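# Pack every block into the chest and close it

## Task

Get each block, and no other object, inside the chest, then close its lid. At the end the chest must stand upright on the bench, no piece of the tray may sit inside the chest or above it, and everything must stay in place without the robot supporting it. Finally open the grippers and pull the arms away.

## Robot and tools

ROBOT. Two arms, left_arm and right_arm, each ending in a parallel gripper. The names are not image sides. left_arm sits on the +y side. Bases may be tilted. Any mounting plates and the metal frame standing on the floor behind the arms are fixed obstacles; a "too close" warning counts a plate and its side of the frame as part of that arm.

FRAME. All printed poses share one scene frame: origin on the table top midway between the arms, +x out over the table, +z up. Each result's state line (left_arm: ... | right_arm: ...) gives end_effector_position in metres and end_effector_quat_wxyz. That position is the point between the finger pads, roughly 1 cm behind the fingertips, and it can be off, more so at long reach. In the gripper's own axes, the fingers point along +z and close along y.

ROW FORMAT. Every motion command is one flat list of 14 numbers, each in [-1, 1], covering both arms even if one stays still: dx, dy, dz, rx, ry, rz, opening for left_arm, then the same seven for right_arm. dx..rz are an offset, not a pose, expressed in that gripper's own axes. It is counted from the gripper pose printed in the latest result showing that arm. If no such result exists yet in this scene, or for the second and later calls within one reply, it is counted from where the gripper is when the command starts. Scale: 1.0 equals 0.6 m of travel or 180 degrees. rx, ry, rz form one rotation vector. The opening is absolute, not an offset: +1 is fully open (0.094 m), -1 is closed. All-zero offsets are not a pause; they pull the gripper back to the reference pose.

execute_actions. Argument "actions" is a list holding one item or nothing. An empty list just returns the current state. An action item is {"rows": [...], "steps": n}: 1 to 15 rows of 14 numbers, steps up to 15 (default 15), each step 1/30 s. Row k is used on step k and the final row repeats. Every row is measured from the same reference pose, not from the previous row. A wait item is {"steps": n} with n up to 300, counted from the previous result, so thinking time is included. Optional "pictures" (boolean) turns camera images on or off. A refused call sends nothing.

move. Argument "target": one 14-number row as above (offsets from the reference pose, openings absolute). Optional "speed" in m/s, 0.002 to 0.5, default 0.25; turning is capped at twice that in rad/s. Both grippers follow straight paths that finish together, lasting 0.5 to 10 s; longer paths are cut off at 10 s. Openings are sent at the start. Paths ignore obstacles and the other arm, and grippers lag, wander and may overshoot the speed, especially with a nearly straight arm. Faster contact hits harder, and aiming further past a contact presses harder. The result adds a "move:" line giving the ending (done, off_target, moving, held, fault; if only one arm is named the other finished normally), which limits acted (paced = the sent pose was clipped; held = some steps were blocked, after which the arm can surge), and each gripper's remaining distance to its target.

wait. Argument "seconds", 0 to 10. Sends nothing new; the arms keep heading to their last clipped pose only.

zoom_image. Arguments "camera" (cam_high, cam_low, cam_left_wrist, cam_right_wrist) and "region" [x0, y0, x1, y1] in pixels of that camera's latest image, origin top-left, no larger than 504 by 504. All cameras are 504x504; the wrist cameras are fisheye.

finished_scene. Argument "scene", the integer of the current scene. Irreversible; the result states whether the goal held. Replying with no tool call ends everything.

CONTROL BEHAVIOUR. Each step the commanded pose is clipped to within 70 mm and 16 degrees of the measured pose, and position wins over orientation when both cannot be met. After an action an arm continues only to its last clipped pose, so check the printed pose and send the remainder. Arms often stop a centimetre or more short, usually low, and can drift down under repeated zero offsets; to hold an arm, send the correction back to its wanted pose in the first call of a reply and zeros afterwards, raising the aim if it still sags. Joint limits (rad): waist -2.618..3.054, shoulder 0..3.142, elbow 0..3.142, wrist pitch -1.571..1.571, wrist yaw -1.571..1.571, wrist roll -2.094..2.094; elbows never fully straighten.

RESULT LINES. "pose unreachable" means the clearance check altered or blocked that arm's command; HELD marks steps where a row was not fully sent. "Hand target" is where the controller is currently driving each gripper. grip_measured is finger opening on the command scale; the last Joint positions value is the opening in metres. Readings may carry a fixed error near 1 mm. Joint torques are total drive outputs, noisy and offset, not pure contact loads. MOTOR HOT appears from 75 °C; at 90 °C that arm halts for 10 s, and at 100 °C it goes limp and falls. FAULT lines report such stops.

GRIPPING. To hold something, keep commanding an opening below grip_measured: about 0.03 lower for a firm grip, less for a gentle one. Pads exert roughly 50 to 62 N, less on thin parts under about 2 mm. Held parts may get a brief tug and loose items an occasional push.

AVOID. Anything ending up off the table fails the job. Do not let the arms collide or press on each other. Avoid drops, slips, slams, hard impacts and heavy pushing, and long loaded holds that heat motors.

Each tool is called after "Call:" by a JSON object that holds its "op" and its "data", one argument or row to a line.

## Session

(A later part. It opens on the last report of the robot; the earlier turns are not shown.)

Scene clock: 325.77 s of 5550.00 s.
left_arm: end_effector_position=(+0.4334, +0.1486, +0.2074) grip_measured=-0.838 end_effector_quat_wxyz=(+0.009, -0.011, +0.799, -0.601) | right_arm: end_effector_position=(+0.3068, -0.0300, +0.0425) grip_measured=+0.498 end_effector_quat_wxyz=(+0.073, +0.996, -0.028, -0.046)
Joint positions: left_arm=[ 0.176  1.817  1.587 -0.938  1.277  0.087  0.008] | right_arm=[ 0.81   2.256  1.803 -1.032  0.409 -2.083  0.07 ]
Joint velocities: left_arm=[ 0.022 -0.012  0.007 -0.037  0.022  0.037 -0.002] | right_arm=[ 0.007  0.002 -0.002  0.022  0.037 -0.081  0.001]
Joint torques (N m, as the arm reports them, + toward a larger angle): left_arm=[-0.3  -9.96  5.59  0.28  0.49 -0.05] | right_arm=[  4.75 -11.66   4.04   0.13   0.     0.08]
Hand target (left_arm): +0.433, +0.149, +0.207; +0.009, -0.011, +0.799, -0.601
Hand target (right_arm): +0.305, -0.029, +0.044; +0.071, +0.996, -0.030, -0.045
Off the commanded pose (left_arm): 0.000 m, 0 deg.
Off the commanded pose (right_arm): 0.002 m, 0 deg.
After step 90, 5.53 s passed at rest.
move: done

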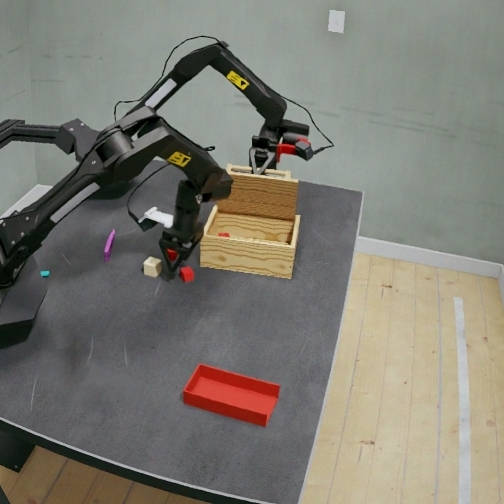

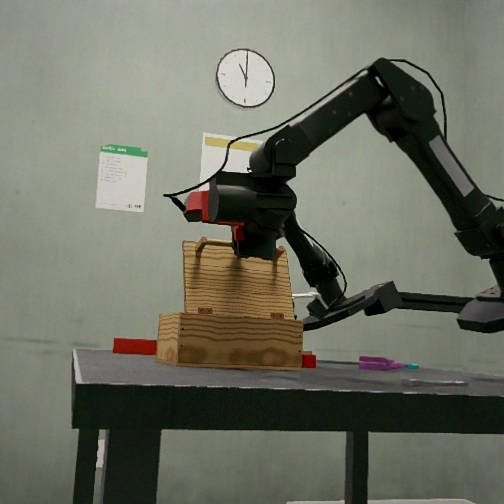

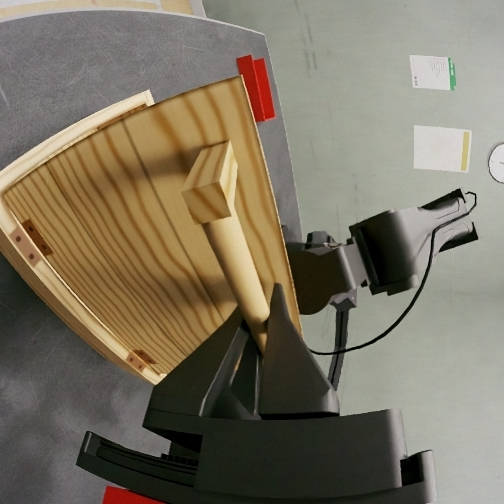

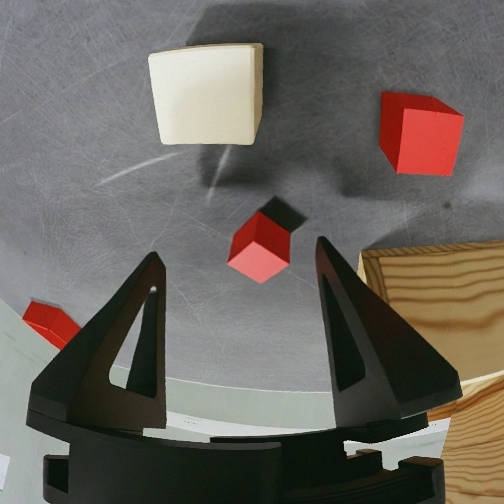

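Call:
{"op": "move", "data": {
  "target": [0,0,0,0,0,0,-0.9, 0.05,-0.012,0.042,0,0,0,0.1],
  "speed": 0.08
}}

Scene clock: 332.87 s of 5550.00 s.
left_arm: end_effector_position=(+0.4334, +0.1486, +0.2074) grip_measured=-0.838 end_effector_quat_wxyz=(+0.009, -0.011, +0.799, -0.601) | right_arm: end_effector_position=(+0.3306, -0.0290, +0.0137) grip_measured=+0.102 end_effector_quat_wxyz=(+0.084, +0.994, -0.054, -0.042)
Joint positions: left_arm=[ 0.176  1.817  1.587 -0.938  1.277  0.087  0.008] | right_arm=[ 0.753  2.367  1.933 -1.042  0.417 -2.084  0.052]
Joint velocities: left_arm=[ 0.012 -0.007 -0.017  0.081  0.007  0.081  0.001] | right_arm=[ 0.002 -0.007  0.012 -0.051  0.007  0.037  0.001]
Joint torques (N m, as the arm reports them, + toward a larger angle): left_arm=[ -0.29 -10.08   5.38   0.33   0.49  -0.02] | right_arm=[  4.2  -11.06   6.79  -0.12   0.06  -0.09]
Hand target (left_arm): +0.433, +0.149, +0.207; +0.009, -0.011, +0.799, -0.601
Hand target (right_arm): +0.334, -0.028, +0.014; +0.085, +0.994, -0.050, -0.041
Off the commanded pose (left_arm): 0.000 m, 0 deg.
Off the commanded pose (right_arm): 0.004 m, 3 deg.
joint sent to its limit (right arm) — the command would take joint 6 (wrist roll) past its lower limit, so that joint was sent only as far as its limit.
After step 90, 3.27 s passed at rest.
move: off_target (right_arm)

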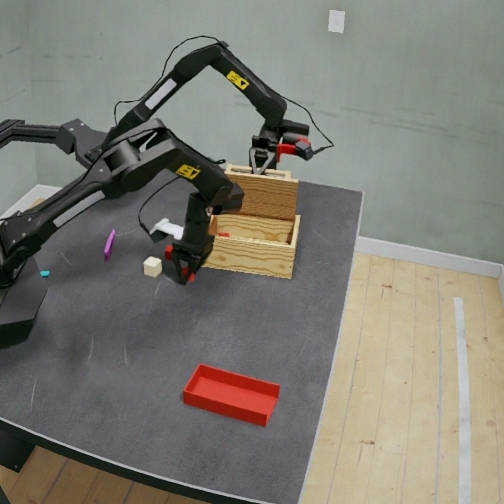

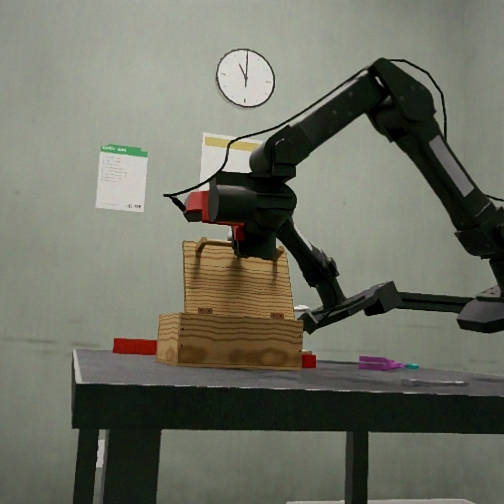

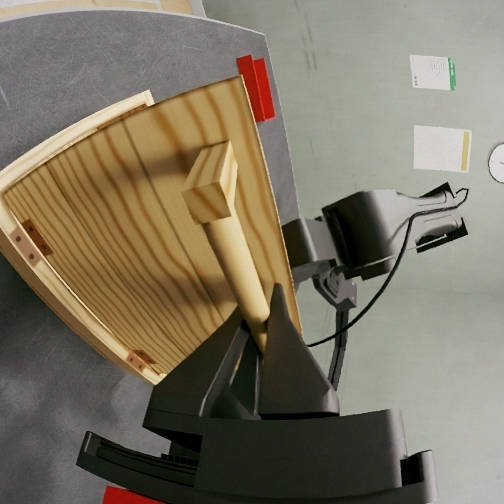

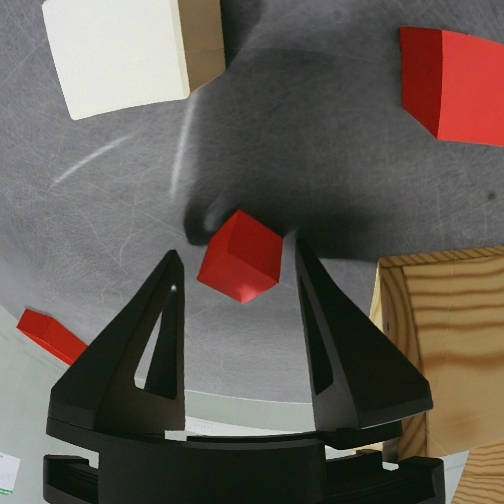

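Call:
{"op": "move", "data": {
  "target": [0,0,0,0,0,0,-0.9, 0,0,0,0,0,0,-0.6]
}}

Call:
{"op": "move", "data": {
  "target": [0,0,0,0,0,0,-0.9, 0,0.02,-0.2,0,0,0,-0.6],
  "speed": 0.15
}}

Scene clock: 336.77 s of 5550.00 s.
left_arm: end_effector_position=(+0.4334, +0.1486, +0.2074) grip_measured=-0.838 end_effector_quat_wxyz=(+0.009, -0.011, +0.799, -0.601) | right_arm: end_effector_position=(+0.3307, -0.0289, +0.0136) grip_measured=-0.383 end_effector_quat_wxyz=(+0.083, +0.994, -0.054, -0.042)
Joint positions: left_arm=[ 0.176  1.817  1.587 -0.938  1.277  0.087  0.008] | right_arm=[ 0.753  2.368  1.934 -1.042  0.417 -2.084  0.029]
Joint velocities: left_arm=[-0.012 -0.007 -0.012 -0.022 -0.037  0.022 -0.001] | right_arm=[-0.007 -0.002  0.017 -0.095 -0.037 -0.037  0.   ]
Joint torques (N m, as the arm reports them, + toward a larger angle): left_arm=[-0.33 -9.97  5.55  0.3   0.53 -0.03] | right_arm=[  4.38 -11.88   4.74   0.04   0.01   0.  ]
Hand target (left_arm): +0.433, +0.149, +0.207; +0.009, -0.011, +0.799, -0.601
Hand target (right_arm): +0.331, -0.029, +0.014; +0.083, +0.994, -0.054, -0.042
Off the commanded pose (left_arm): 0.000 m, 0 deg.
Off the commanded pose (right_arm): 0.000 m, 0 deg.
After step 90, 0.20 s passed at rest.
move: done

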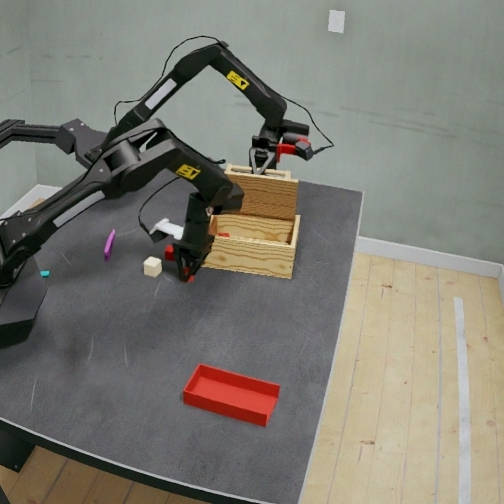

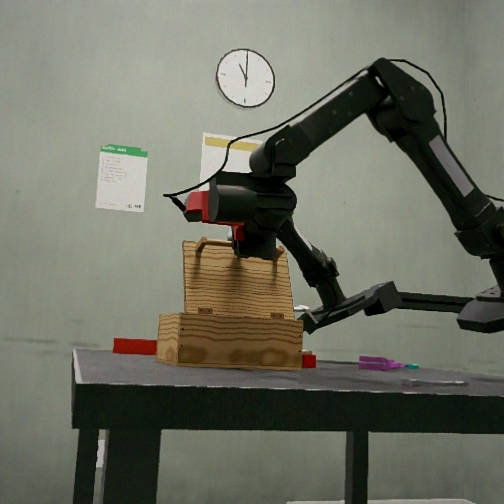

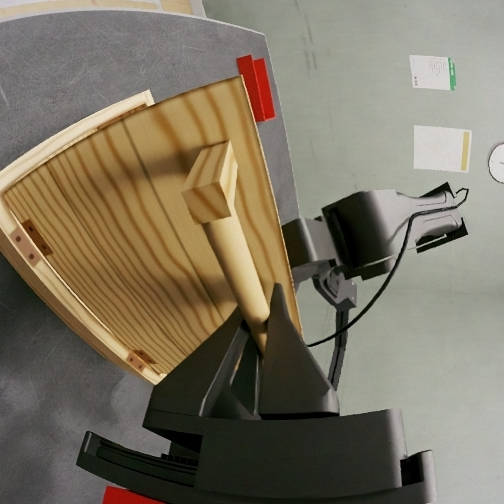

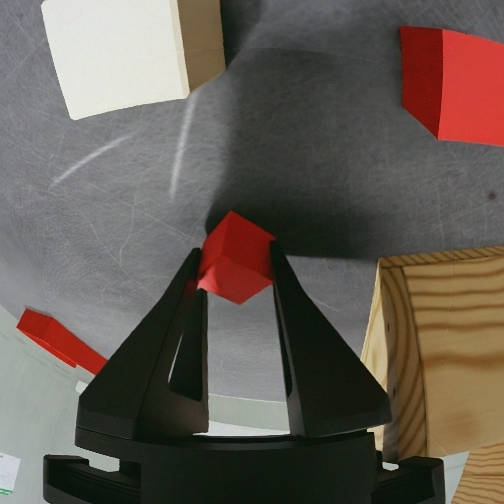

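Scene clock: 338.23 s of 5550.00 s.
left_arm: end_effector_position=(+0.4334, +0.1486, +0.2074) grip_measured=-0.838 end_effector_quat_wxyz=(+0.009, -0.011, +0.799, -0.601) | right_arm: end_effector_position=(+0.3423, -0.0277, +0.1180) grip_measured=-0.383 end_effector_quat_wxyz=(+0.094, +0.993, -0.055, -0.047)
Joint positions: left_arm=[ 0.176  1.817  1.587 -0.938  1.277  0.087  0.008] | right_arm=[ 0.826  2.298  2.205 -1.442  0.423 -1.993  0.029]
Joint velocities: left_arm=[-0.007 -0.022 -0.002 -0.051 -0.022 -0.007 -0.001] | right_arm=[-0.027 -0.027  0.007 -0.022  0.037  0.051  0.   ]
Joint torques (N m, as the arm reports them, + toward a larger angle): left_arm=[ -0.35 -10.01   5.51   0.32   0.51   0.  ] | right_arm=[  5.99 -13.06   7.57  -0.26   0.03   0.06]
Hand target (left_arm): +0.433, +0.149, +0.207; +0.009, -0.011, +0.799, -0.601
Hand target (right_arm): +0.342, -0.022, +0.133; +0.082, +0.994, -0.054, -0.041
Off the commanded pose (left_arm): 0.000 m, 0 deg.
Off the commanded pose (right_arm): 0.017 m, 1 deg.
move: off_target (right_arm)

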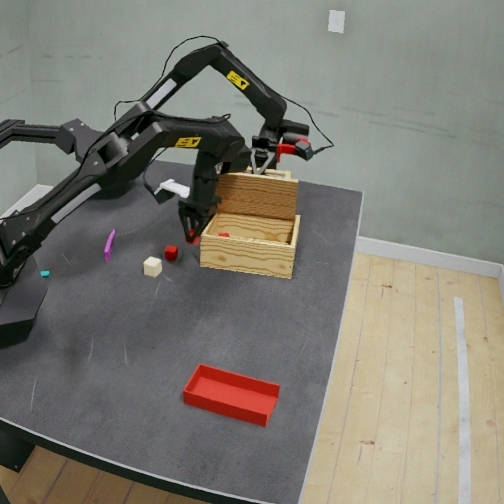

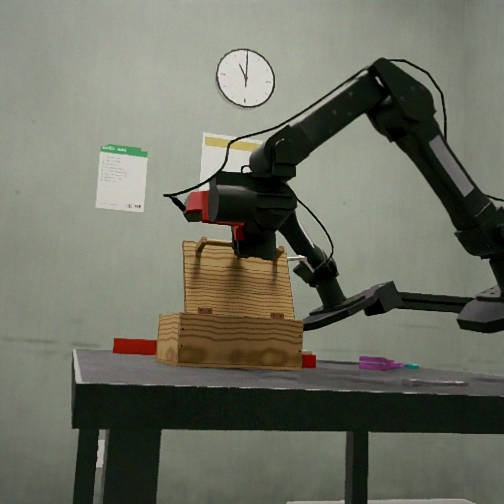

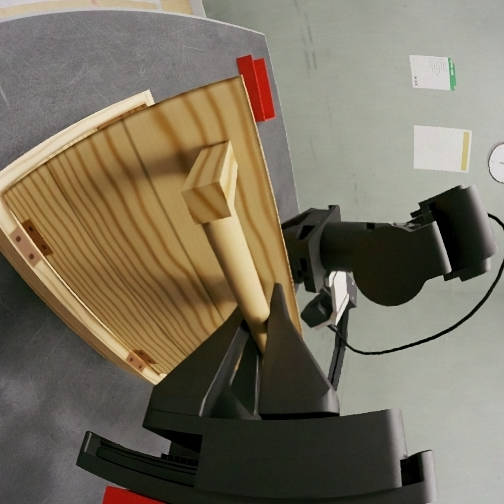

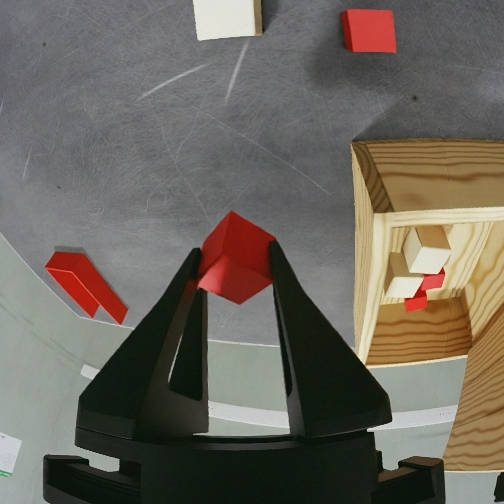

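Call:
{"op": "move", "data": {
  "target": [0,0,0,0,0,0,-0.9, 0.06,-0.13,-0.05,0,0,0,-0.6],
  "speed": 0.15
}}

Scene clock: 342.17 s of 5550.00 s.
left_arm: end_effector_position=(+0.4334, +0.1486, +0.2074) grip_measured=-0.838 end_effector_quat_wxyz=(+0.009, -0.011, +0.799, -0.601) | right_arm: end_effector_position=(+0.3928, +0.0374, +0.1171) grip_measured=-0.383 end_effector_quat_wxyz=(+0.010, +0.997, -0.069, +0.011)
Joint positions: left_arm=[ 0.176  1.817  1.587 -0.938  1.277  0.087  0.008] | right_arm=[ 0.826  2.616  2.848 -1.542  0.441 -2.056  0.029]
Joint velocities: left_arm=[-0.002 -0.002 -0.012  0.007  0.066  0.037  0.001] | right_arm=[-0.012 -0.032  0.002 -0.022 -0.037 -0.037 -0.   ]
Joint torques (N m, as the arm reports them, + toward a larger angle): left_arm=[ -0.06 -10.     5.34   0.33   0.53  -0.01] | right_arm=[  7.04 -13.28   7.8    0.35   0.06  -0.11]
Hand target (left_arm): +0.433, +0.149, +0.207; +0.009, -0.011, +0.799, -0.601
Hand target (right_arm): +0.388, +0.048, +0.129; -0.005, +0.998, -0.056, +0.018
Off the commanded pose (left_arm): 0.000 m, 0 deg.
Off the commanded pose (right_arm): 0.018 m, 12 deg.
elbow stopped short (right arm): the move would have taken joint 3 (elbow) straighter than the controller allows; a more bent joint 3 avoids this.
move: off_target (right_arm)

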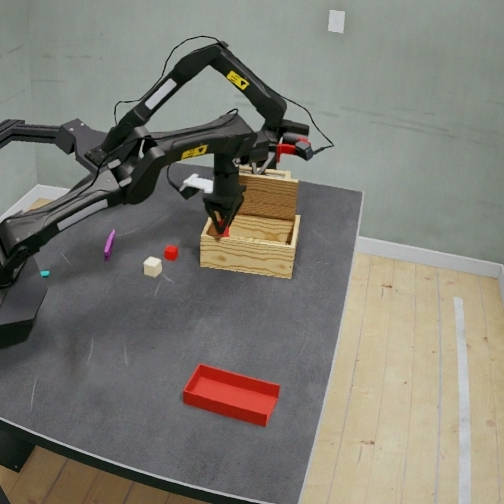

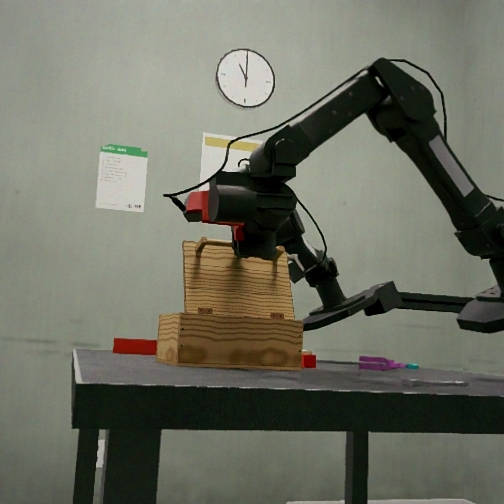

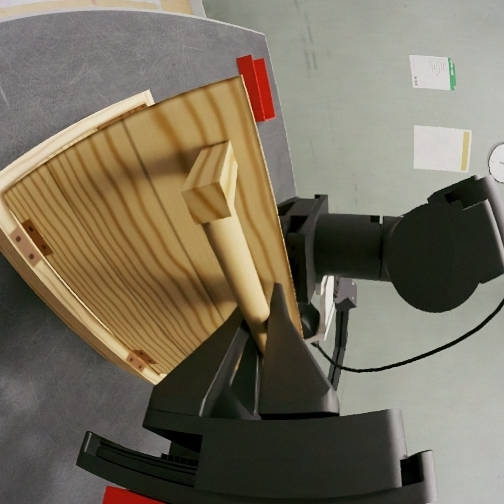

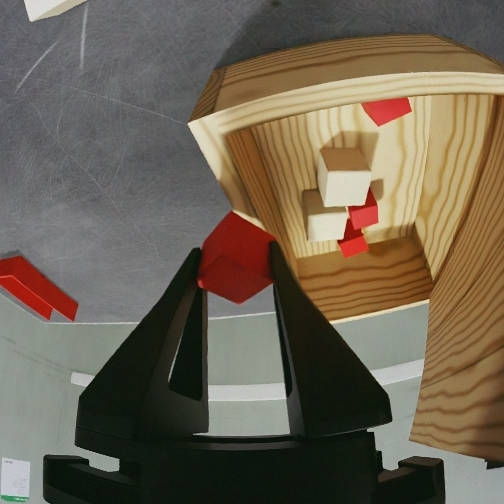

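Call:
{"op": "move", "data": {
  "target": [0,0,0,0,0,0,-0.9, -0.02,-0.07,0,0.17,0,0,-0.6],
  "speed": 0.1
}}

Scene clock: 349.43 s of 5550.00 s.
left_arm: end_effector_position=(+0.4334, +0.1486, +0.2074) grip_measured=-0.838 end_effector_quat_wxyz=(+0.009, -0.011, +0.799, -0.601) | right_arm: end_effector_position=(+0.3830, +0.0786, +0.1015) grip_measured=-0.383 end_effector_quat_wxyz=(-0.213, +0.968, -0.127, +0.022)
Joint positions: left_arm=[ 0.176  1.817  1.587 -0.938  1.277  0.087  0.008] | right_arm=[ 0.794  2.144  1.799 -0.547  0.198 -2.088  0.029]
Joint velocities: left_arm=[ 0.007  0.007  0.002 -0.007 -0.051  0.051 -0.001] | right_arm=[ 0.017 -0.022 -0.017 -0.007 -0.022 -0.007 -0.   ]
Joint torques (N m, as the arm reports them, + toward a larger angle): left_arm=[-0.23 -9.95  5.56  0.33  0.49 -0.02] | right_arm=[  4.35 -14.49   5.02   1.23  -0.41  -0.05]
Hand target (left_arm): +0.433, +0.149, +0.207; +0.009, -0.011, +0.799, -0.601
Hand target (right_arm): +0.387, +0.081, +0.117; -0.233, +0.964, -0.127, +0.023
Off the commanded pose (left_arm): 0.000 m, 0 deg.
Off the commanded pose (right_arm): 0.015 m, 9 deg.
joint sent to its limit (right arm) — the command would take joint 6 (wrist roll) past its lower limit, so that joint was sent only as far as its limit.
After step 90, 0.97 s passed at rest.
move: off_target (right_arm)

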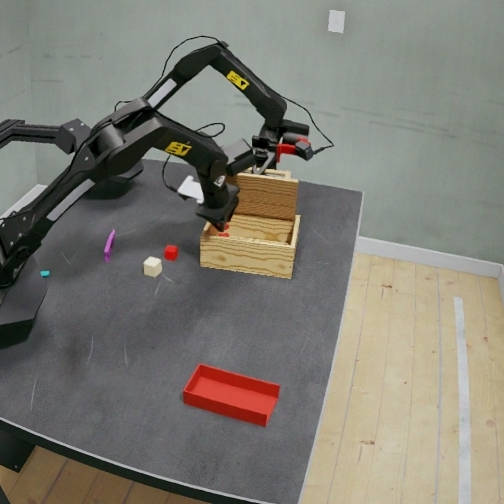

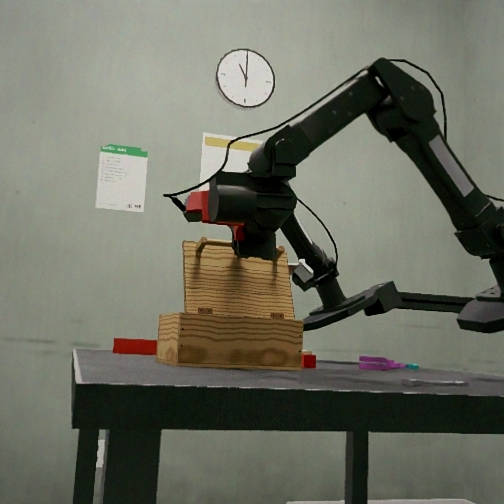

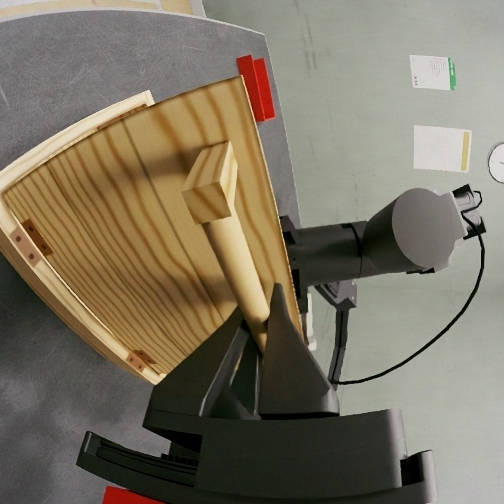

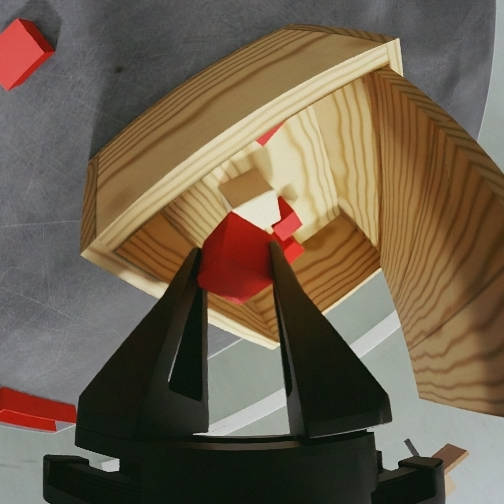

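Call:
{"op": "move", "data": {
  "target": [0,0,0,0,0,0,-0.9, 0,0,0,0,0,0,0.4]
}}

Call:
{"op": "move", "data": {
  "target": [0,0,0,0,0,0,-0.9, -0.024,0.07,-0.105,-0.15,0,0,0.4]
}}

Call:
{"op": "move", "data": {
  "target": [0,0,0,0,0,0,-0.9, -0.16,0.1,0.1,0,0,0,0.4]
}}

Scene clock: 361.40 s of 5550.00 s.
left_arm: end_effector_position=(+0.4334, +0.1485, +0.2074) grip_measured=-0.838 end_effector_quat_wxyz=(+0.009, -0.011, +0.799, -0.601) | right_arm: end_effector_position=(+0.3848, +0.0811, +0.1027) grip_measured=+0.397 end_effector_quat_wxyz=(-0.219, +0.967, -0.129, +0.024)
Joint positions: left_arm=[ 0.176  1.817  1.587 -0.938  1.278  0.087  0.008] | right_arm=[ 0.794  2.144  1.798 -0.533  0.194 -2.089  0.066]
Joint velocities: left_arm=[ 0.002  0.012 -0.017  0.007  0.022 -0.022 -0.001] | right_arm=[-0.012  0.002 -0.007 -0.007 -0.022 -0.007 -0.001]
Joint torques (N m, as the arm reports them, + toward a larger angle): left_arm=[-0.26 -9.9   5.48  0.29  0.52 -0.02] | right_arm=[  4.33 -11.82   5.94   0.98  -0.09   0.01]
Hand target (left_arm): +0.433, +0.149, +0.207; +0.009, -0.011, +0.799, -0.601
Hand target (right_arm): +0.383, +0.079, +0.102; -0.213, +0.968, -0.128, +0.022
Off the commanded pose (left_arm): 0.000 m, 0 deg.
Off the commanded pose (right_arm): 0.003 m, 1 deg.
After step 90, 8.27 s passed at rest.
move: done

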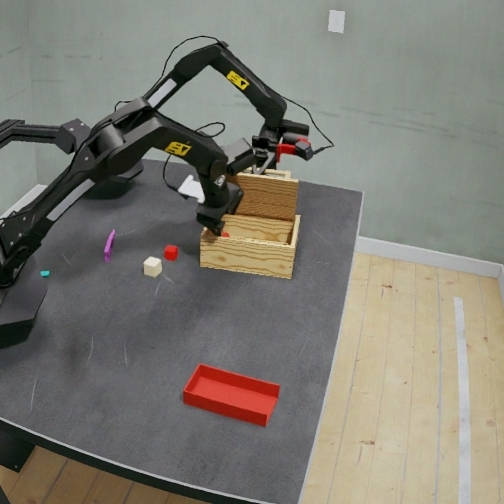

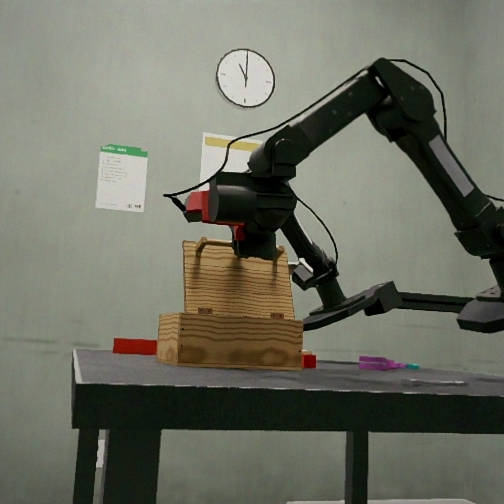

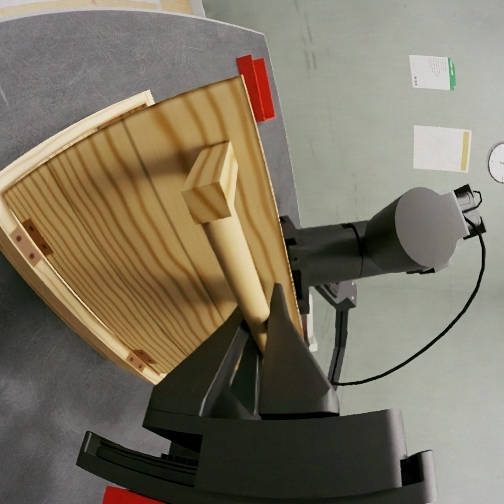

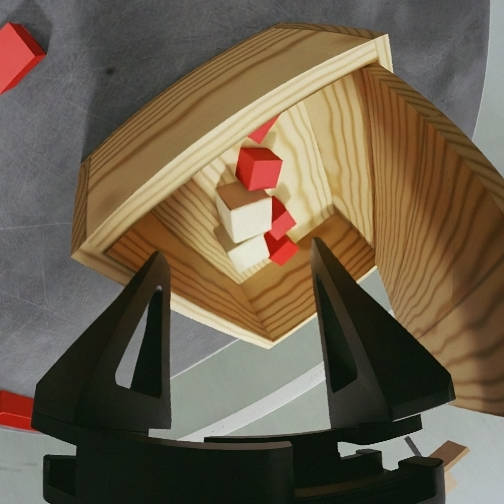

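Scene clock: 363.13 s of 5550.00 s.
left_arm: end_effector_position=(+0.4334, +0.1485, +0.2074) grip_measured=-0.838 end_effector_quat_wxyz=(+0.009, -0.011, +0.799, -0.601) | right_arm: end_effector_position=(+0.3594, +0.0148, +0.1317) grip_measured=+0.398 end_effector_quat_wxyz=(+0.018, +0.991, -0.131, -0.006)
Joint positions: left_arm=[ 0.176  1.817  1.587 -0.938  1.278  0.087  0.008] | right_arm=[ 0.857  2.301  2.269 -1.326  0.423 -1.885  0.066]
Joint velocities: left_arm=[-0.002 -0.012 -0.022  0.066  0.037  0.007 -0.001] | right_arm=[-0.017 -0.022 -0.002 -0.007 -0.022  0.051  0.   ]
Joint torques (N m, as the arm reports them, + toward a larger angle): left_arm=[ -0.31 -10.1    5.33   0.32   0.5   -0.02] | right_arm=[  6.31 -11.92   7.89   0.09   0.03   0.12]
Hand target (left_arm): +0.433, +0.149, +0.207; +0.009, -0.011, +0.799, -0.601
Hand target (right_arm): +0.355, +0.022, +0.142; +0.011, +0.992, -0.127, -0.005
Off the commanded pose (left_arm): 0.000 m, 0 deg.
Off the commanded pose (right_arm): 0.013 m, 1 deg.
move: off_target (right_arm)

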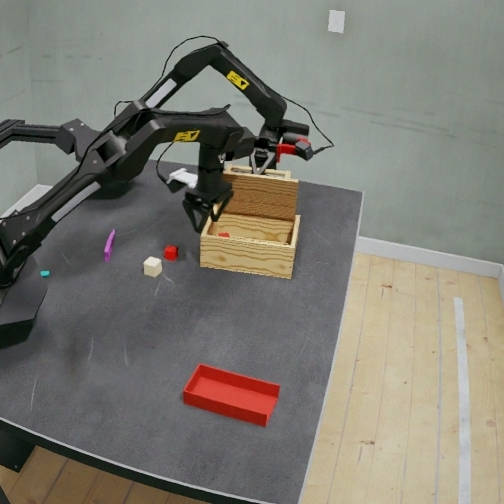

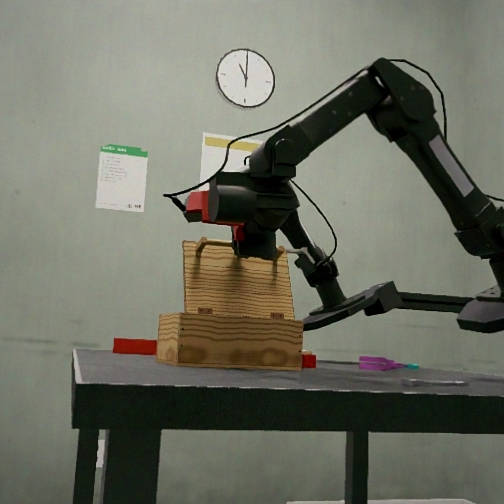

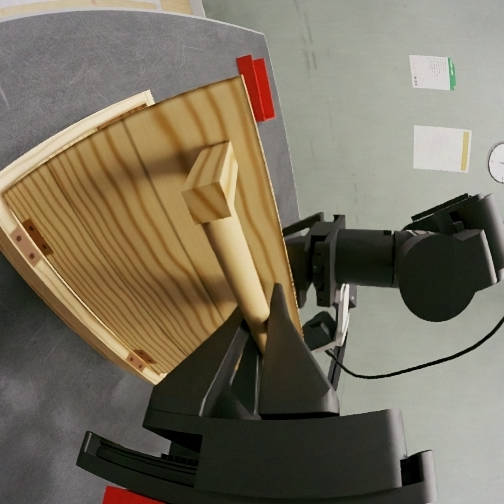

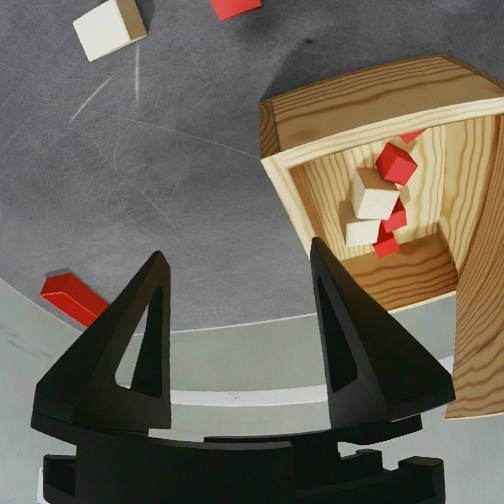

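Scene clock: 364.43 s of 5550.00 s.
left_arm: end_effector_position=(+0.4334, +0.1485, +0.2074) grip_measured=-0.838 end_effector_quat_wxyz=(+0.009, -0.011, +0.799, -0.601) | right_arm: end_effector_position=(+0.2505, -0.0231, +0.0677) grip_measured=+0.398 end_effector_quat_wxyz=(+0.030, +0.991, -0.128, -0.010)
Joint positions: left_arm=[ 0.176  1.817  1.587 -0.938  1.278  0.087  0.008] | right_arm=[ 0.953  2.085  1.493 -0.839  0.443 -1.776  0.066]
Joint velocities: left_arm=[ 0.022 -0.002  0.017 -0.022 -0.022 -0.037 -0.   ] | right_arm=[ 0.012 -0.002 -0.002  0.037 -0.037 -0.037 -0.   ]
Joint torques (N m, as the arm reports them, + toward a larger angle): left_arm=[-0.51 -9.94  5.5   0.26  0.52 -0.06] | right_arm=[  5.27 -11.95   3.67   0.39   0.     0.1 ]
Hand target (left_arm): +0.433, +0.149, +0.207; +0.009, -0.011, +0.799, -0.601
Hand target (right_arm): +0.250, -0.019, +0.077; +0.017, +0.991, -0.130, -0.006
Off the commanded pose (left_arm): 0.000 m, 0 deg.
Off the commanded pose (right_arm): 0.008 m, 1 deg.
move: done

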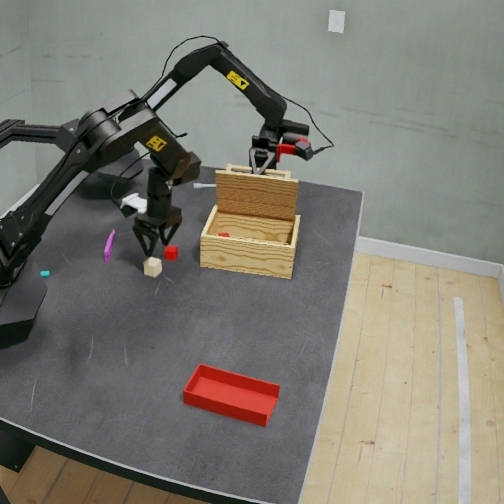

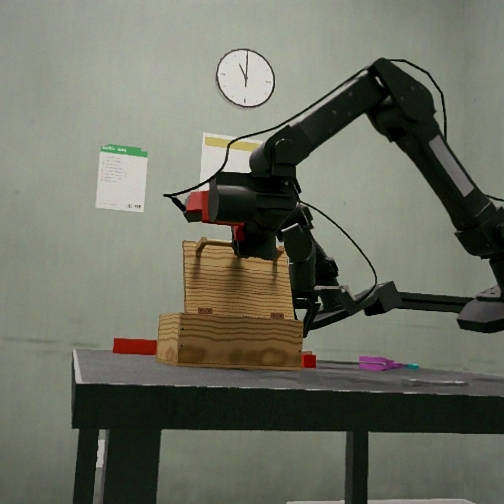

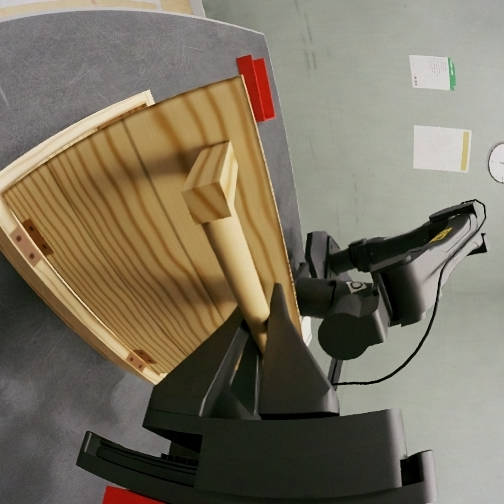

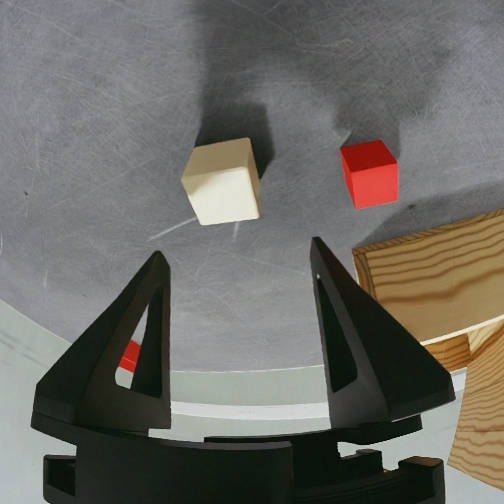

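Call:
{"op": "move", "data": {
  "target": [0,0,0,0,0,0,-0.9, 0,0.013,0.085,0,0,0,0.4],
  "speed": 0.08
}}

Scene clock: 368.73 s of 5550.00 s.
left_arm: end_effector_position=(+0.4334, +0.1485, +0.2074) grip_measured=-0.838 end_effector_quat_wxyz=(+0.009, -0.011, +0.799, -0.601) | right_arm: end_effector_position=(+0.2505, -0.0329, +0.0194) grip_measured=+0.398 end_effector_quat_wxyz=(+0.031, +0.990, -0.135, -0.005)
Joint positions: left_arm=[ 0.176  1.817  1.587 -0.938  1.278  0.087  0.008] | right_arm=[ 0.894  2.149  1.406 -0.657  0.443 -1.826  0.066]
Joint velocities: left_arm=[-0.032 -0.012 -0.017 -0.022 -0.022 -0.051 -0.001] | right_arm=[-0.002  0.012 -0.002  0.066  0.037 -0.022  0.   ]
Joint torques (N m, as the arm reports them, + toward a larger angle): left_arm=[-0.3  -9.91  5.56  0.29  0.51 -0.02] | right_arm=[ 4.12 -9.88  3.22  0.39 -0.11 -0.11]
Hand target (left_arm): +0.433, +0.149, +0.207; +0.009, -0.011, +0.799, -0.601
Hand target (right_arm): +0.246, -0.034, +0.017; +0.030, +0.991, -0.128, -0.010
Off the commanded pose (left_arm): 0.000 m, 0 deg.
Off the commanded pose (right_arm): 0.004 m, 1 deg.
After step 90, 0.13 s passed at rest.
move: done

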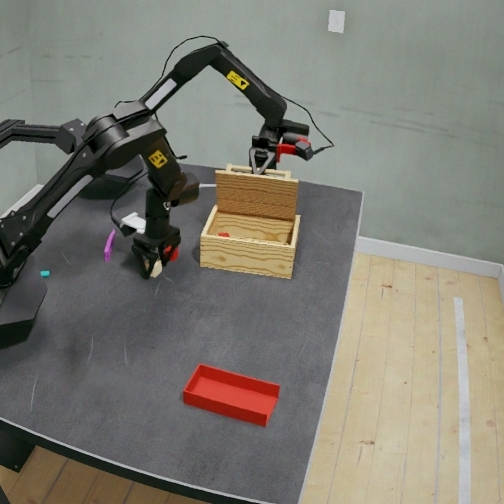

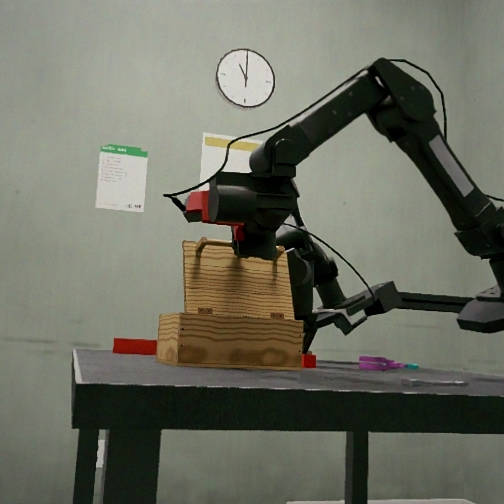

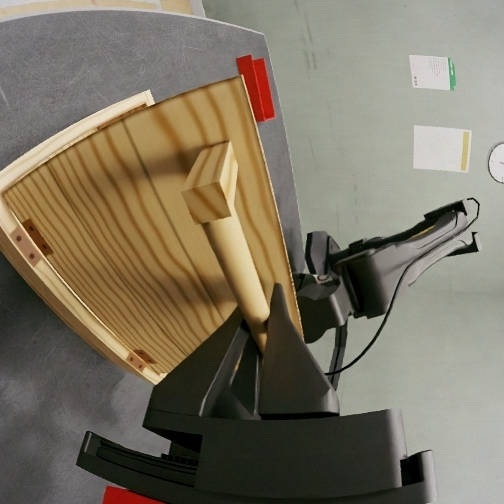

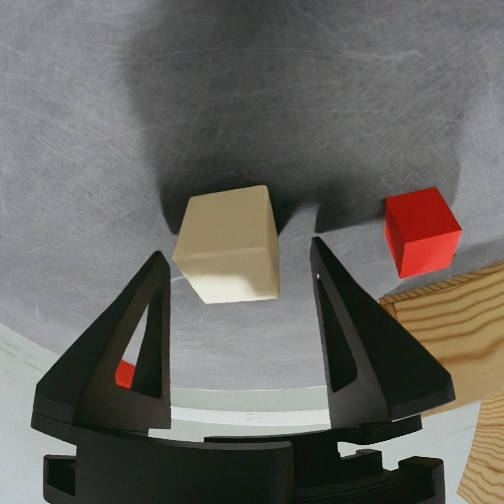

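Call:
{"op": "move", "data": {
  "target": [0,0,0,0,0,0,-0.9, 0,0,0,0,0,0,-0.55]
}}

Call:
{"op": "move", "data": {
  "target": [0,0,0,0,0,0,-0.9, 0,0,-0.2,0,0,0,-0.55],
  "speed": 0.15
}}

Call:
{"op": "move", "data": {
  "target": [0,0,0,0,0,0,-0.9, 0.2,-0.235,-0.01,0.17,0,0,-0.55],
  "speed": 0.15
}}

Scene clock: 375.17 s of 5550.00 s.
left_arm: end_effector_position=(+0.4334, +0.1485, +0.2074) grip_measured=-0.838 end_effector_quat_wxyz=(+0.009, -0.011, +0.799, -0.601) | right_arm: end_effector_position=(+0.2508, -0.0327, +0.0193) grip_measured=-0.327 end_effector_quat_wxyz=(+0.030, +0.990, -0.135, -0.005)
Joint positions: left_arm=[ 0.176  1.817  1.587 -0.938  1.278  0.087  0.008] | right_arm=[ 0.894  2.149  1.406 -0.656  0.443 -1.827  0.032]
Joint velocities: left_arm=[-0.007 -0.002 -0.017 -0.037  0.007 -0.037 -0.001] | right_arm=[ 0.002  0.002  0.012  0.037 -0.066 -0.007  0.   ]
Joint torques (N m, as the arm reports them, + toward a larger angle): left_arm=[ -0.29 -10.03   5.37   0.33   0.52  -0.02] | right_arm=[ 4.08 -9.9   4.22  0.29  0.01  0.01]
Hand target (left_arm): +0.433, +0.149, +0.207; +0.009, -0.011, +0.799, -0.601
Hand target (right_arm): +0.251, -0.033, +0.019; +0.031, +0.990, -0.135, -0.005
Off the commanded pose (left_arm): 0.000 m, 0 deg.
Off the commanded pose (right_arm): 0.000 m, 0 deg.
After step 90, 2.73 s passed at rest.
move: done

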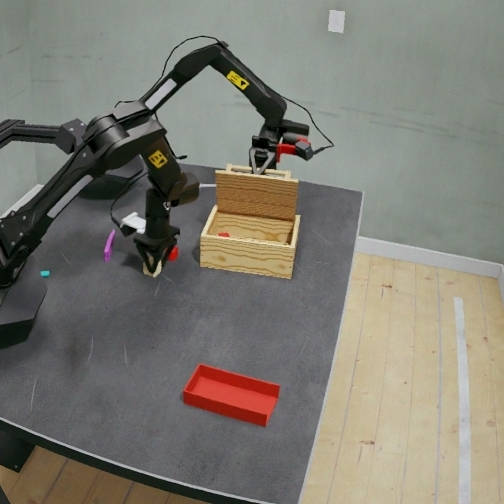

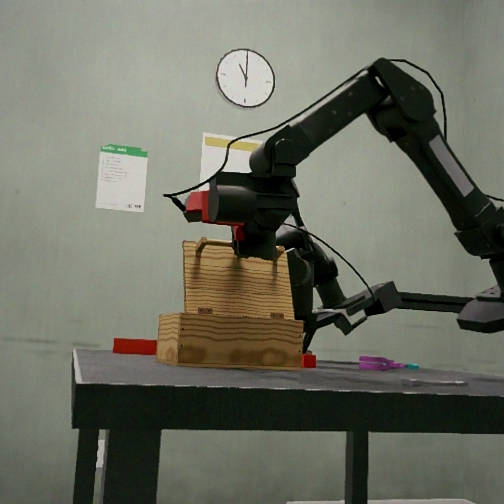

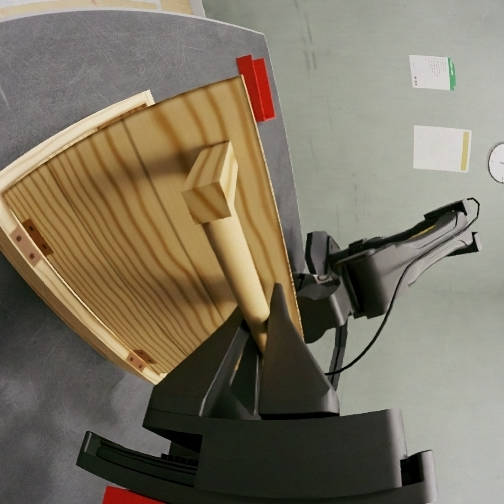

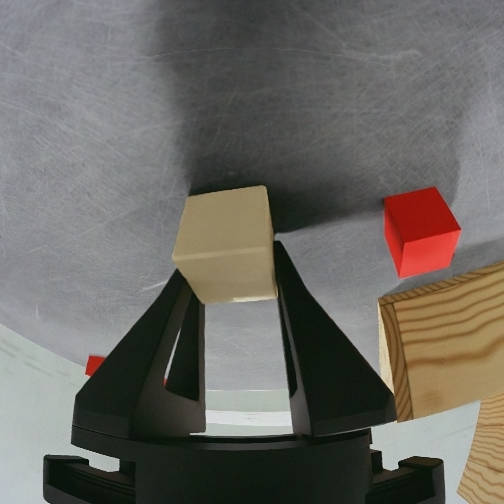

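Scene clock: 376.60 s of 5550.00 s.
left_arm: end_effector_position=(+0.4334, +0.1485, +0.2074) grip_measured=-0.838 end_effector_quat_wxyz=(+0.009, -0.011, +0.799, -0.601) | right_arm: end_effector_position=(+0.2531, -0.0327, +0.1239) grip_measured=-0.327 end_effector_quat_wxyz=(+0.045, +0.990, -0.133, -0.008)
Joint positions: left_arm=[ 0.176  1.817  1.587 -0.938  1.278  0.087  0.008] | right_arm=[ 1.005  1.999  1.576 -1.062  0.46  -1.694  0.032]
Joint velocities: left_arm=[ 0.012 -0.017 -0.007  0.037  0.022  0.051  0.001] | right_arm=[-0.017 -0.002 -0.007  0.022 -0.022  0.022  0.001]
Joint torques (N m, as the arm reports them, + toward a larger angle): left_arm=[ -0.27 -10.07   5.45   0.29   0.5    0.  ] | right_arm=[  5.53 -11.07   7.21   0.03   0.02   0.08]
Hand target (left_arm): +0.433, +0.149, +0.207; +0.009, -0.011, +0.799, -0.601
Hand target (right_arm): +0.255, -0.026, +0.139; +0.029, +0.990, -0.135, -0.004
Off the commanded pose (left_arm): 0.000 m, 0 deg.
Off the commanded pose (right_arm): 0.017 m, 2 deg.
move: off_target (right_arm)

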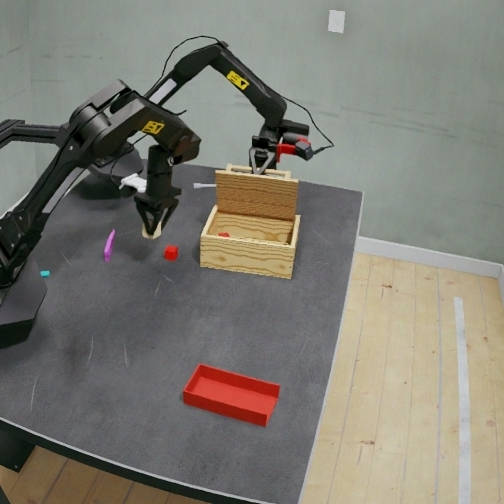

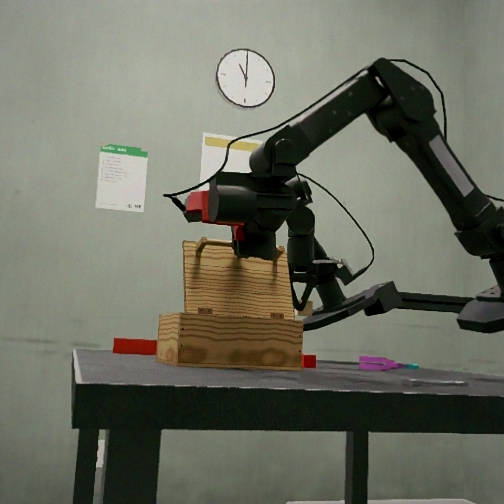

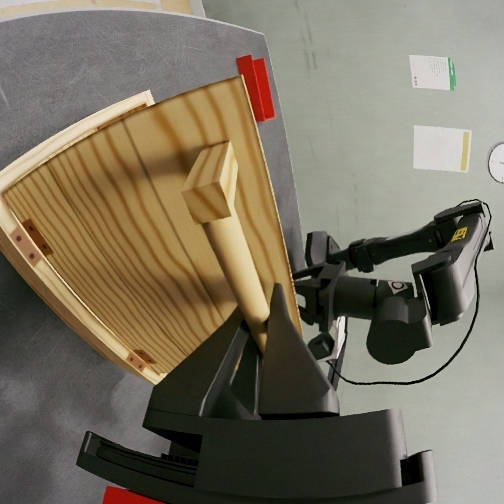

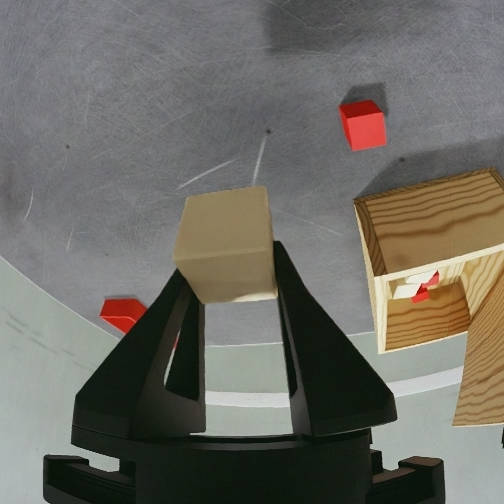

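Scene clock: 378.90 s of 5550.00 s.
left_arm: end_effector_position=(+0.4334, +0.1485, +0.2074) grip_measured=-0.838 end_effector_quat_wxyz=(+0.009, -0.011, +0.799, -0.601) | right_arm: end_effector_position=(+0.3990, +0.0595, +0.1024) grip_measured=-0.327 end_effector_quat_wxyz=(-0.191, +0.971, -0.141, +0.023)
Joint positions: left_arm=[ 0.176  1.817  1.587 -0.938  1.278  0.087  0.008] | right_arm=[ 0.759  2.136  1.834 -0.617  0.21  -2.087  0.032]
Joint velocities: left_arm=[-0.007  0.022  0.007 -0.037 -0.037  0.022 -0.   ] | right_arm=[-0.007 -0.017 -0.022 -0.066 -0.081  0.022 -0.001]
Joint torques (N m, as the arm reports them, + toward a larger angle): left_arm=[-0.51 -9.9   5.44  0.31  0.51 -0.06] | right_arm=[  4.4  -11.99   8.22   1.19  -0.4   -0.05]
Hand target (left_arm): +0.433, +0.149, +0.207; +0.009, -0.011, +0.799, -0.601
Hand target (right_arm): +0.405, +0.070, +0.114; -0.214, +0.967, -0.139, +0.026
Off the commanded pose (left_arm): 0.000 m, 0 deg.
Off the commanded pose (right_arm): 0.020 m, 3 deg.
joint sent to its limit (right arm) — the command would take joint 6 (wrist roll) past its lower limit, so that joint was sent only as far as its limit.
move: off_target (right_arm)

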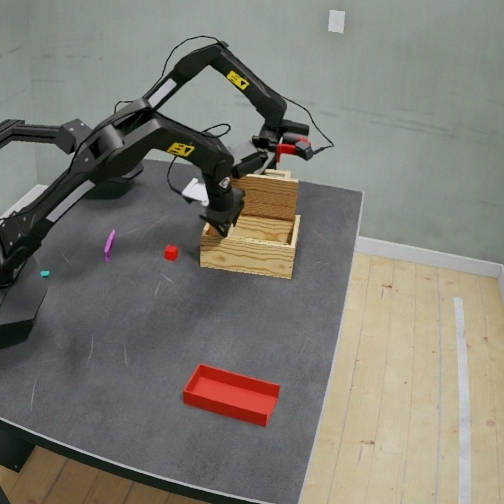

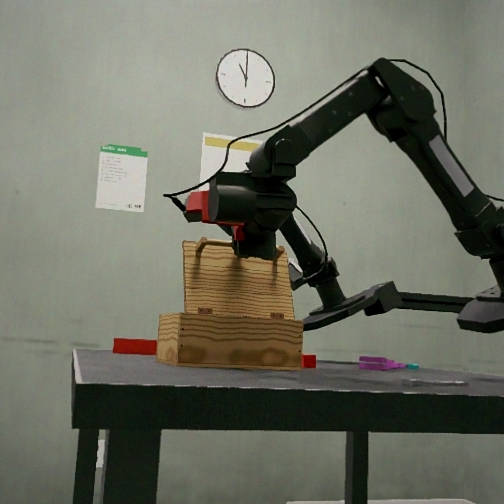

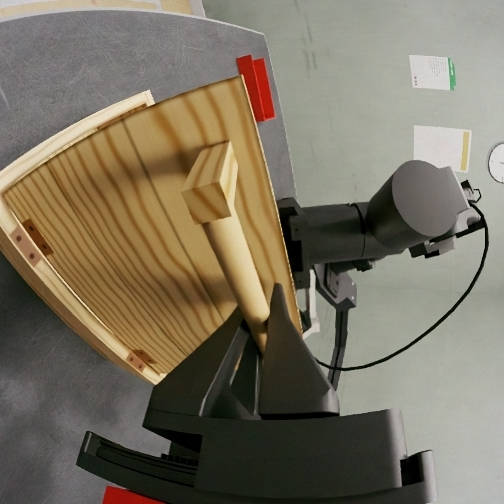

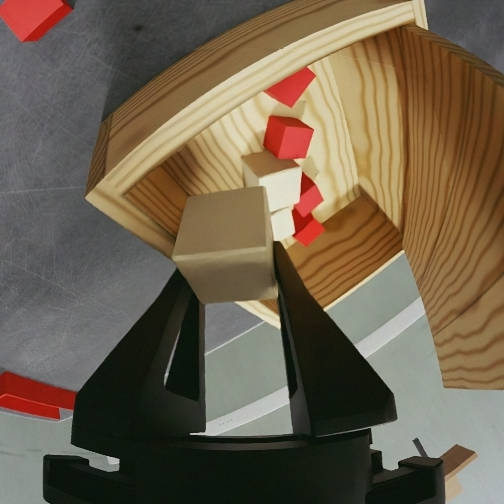

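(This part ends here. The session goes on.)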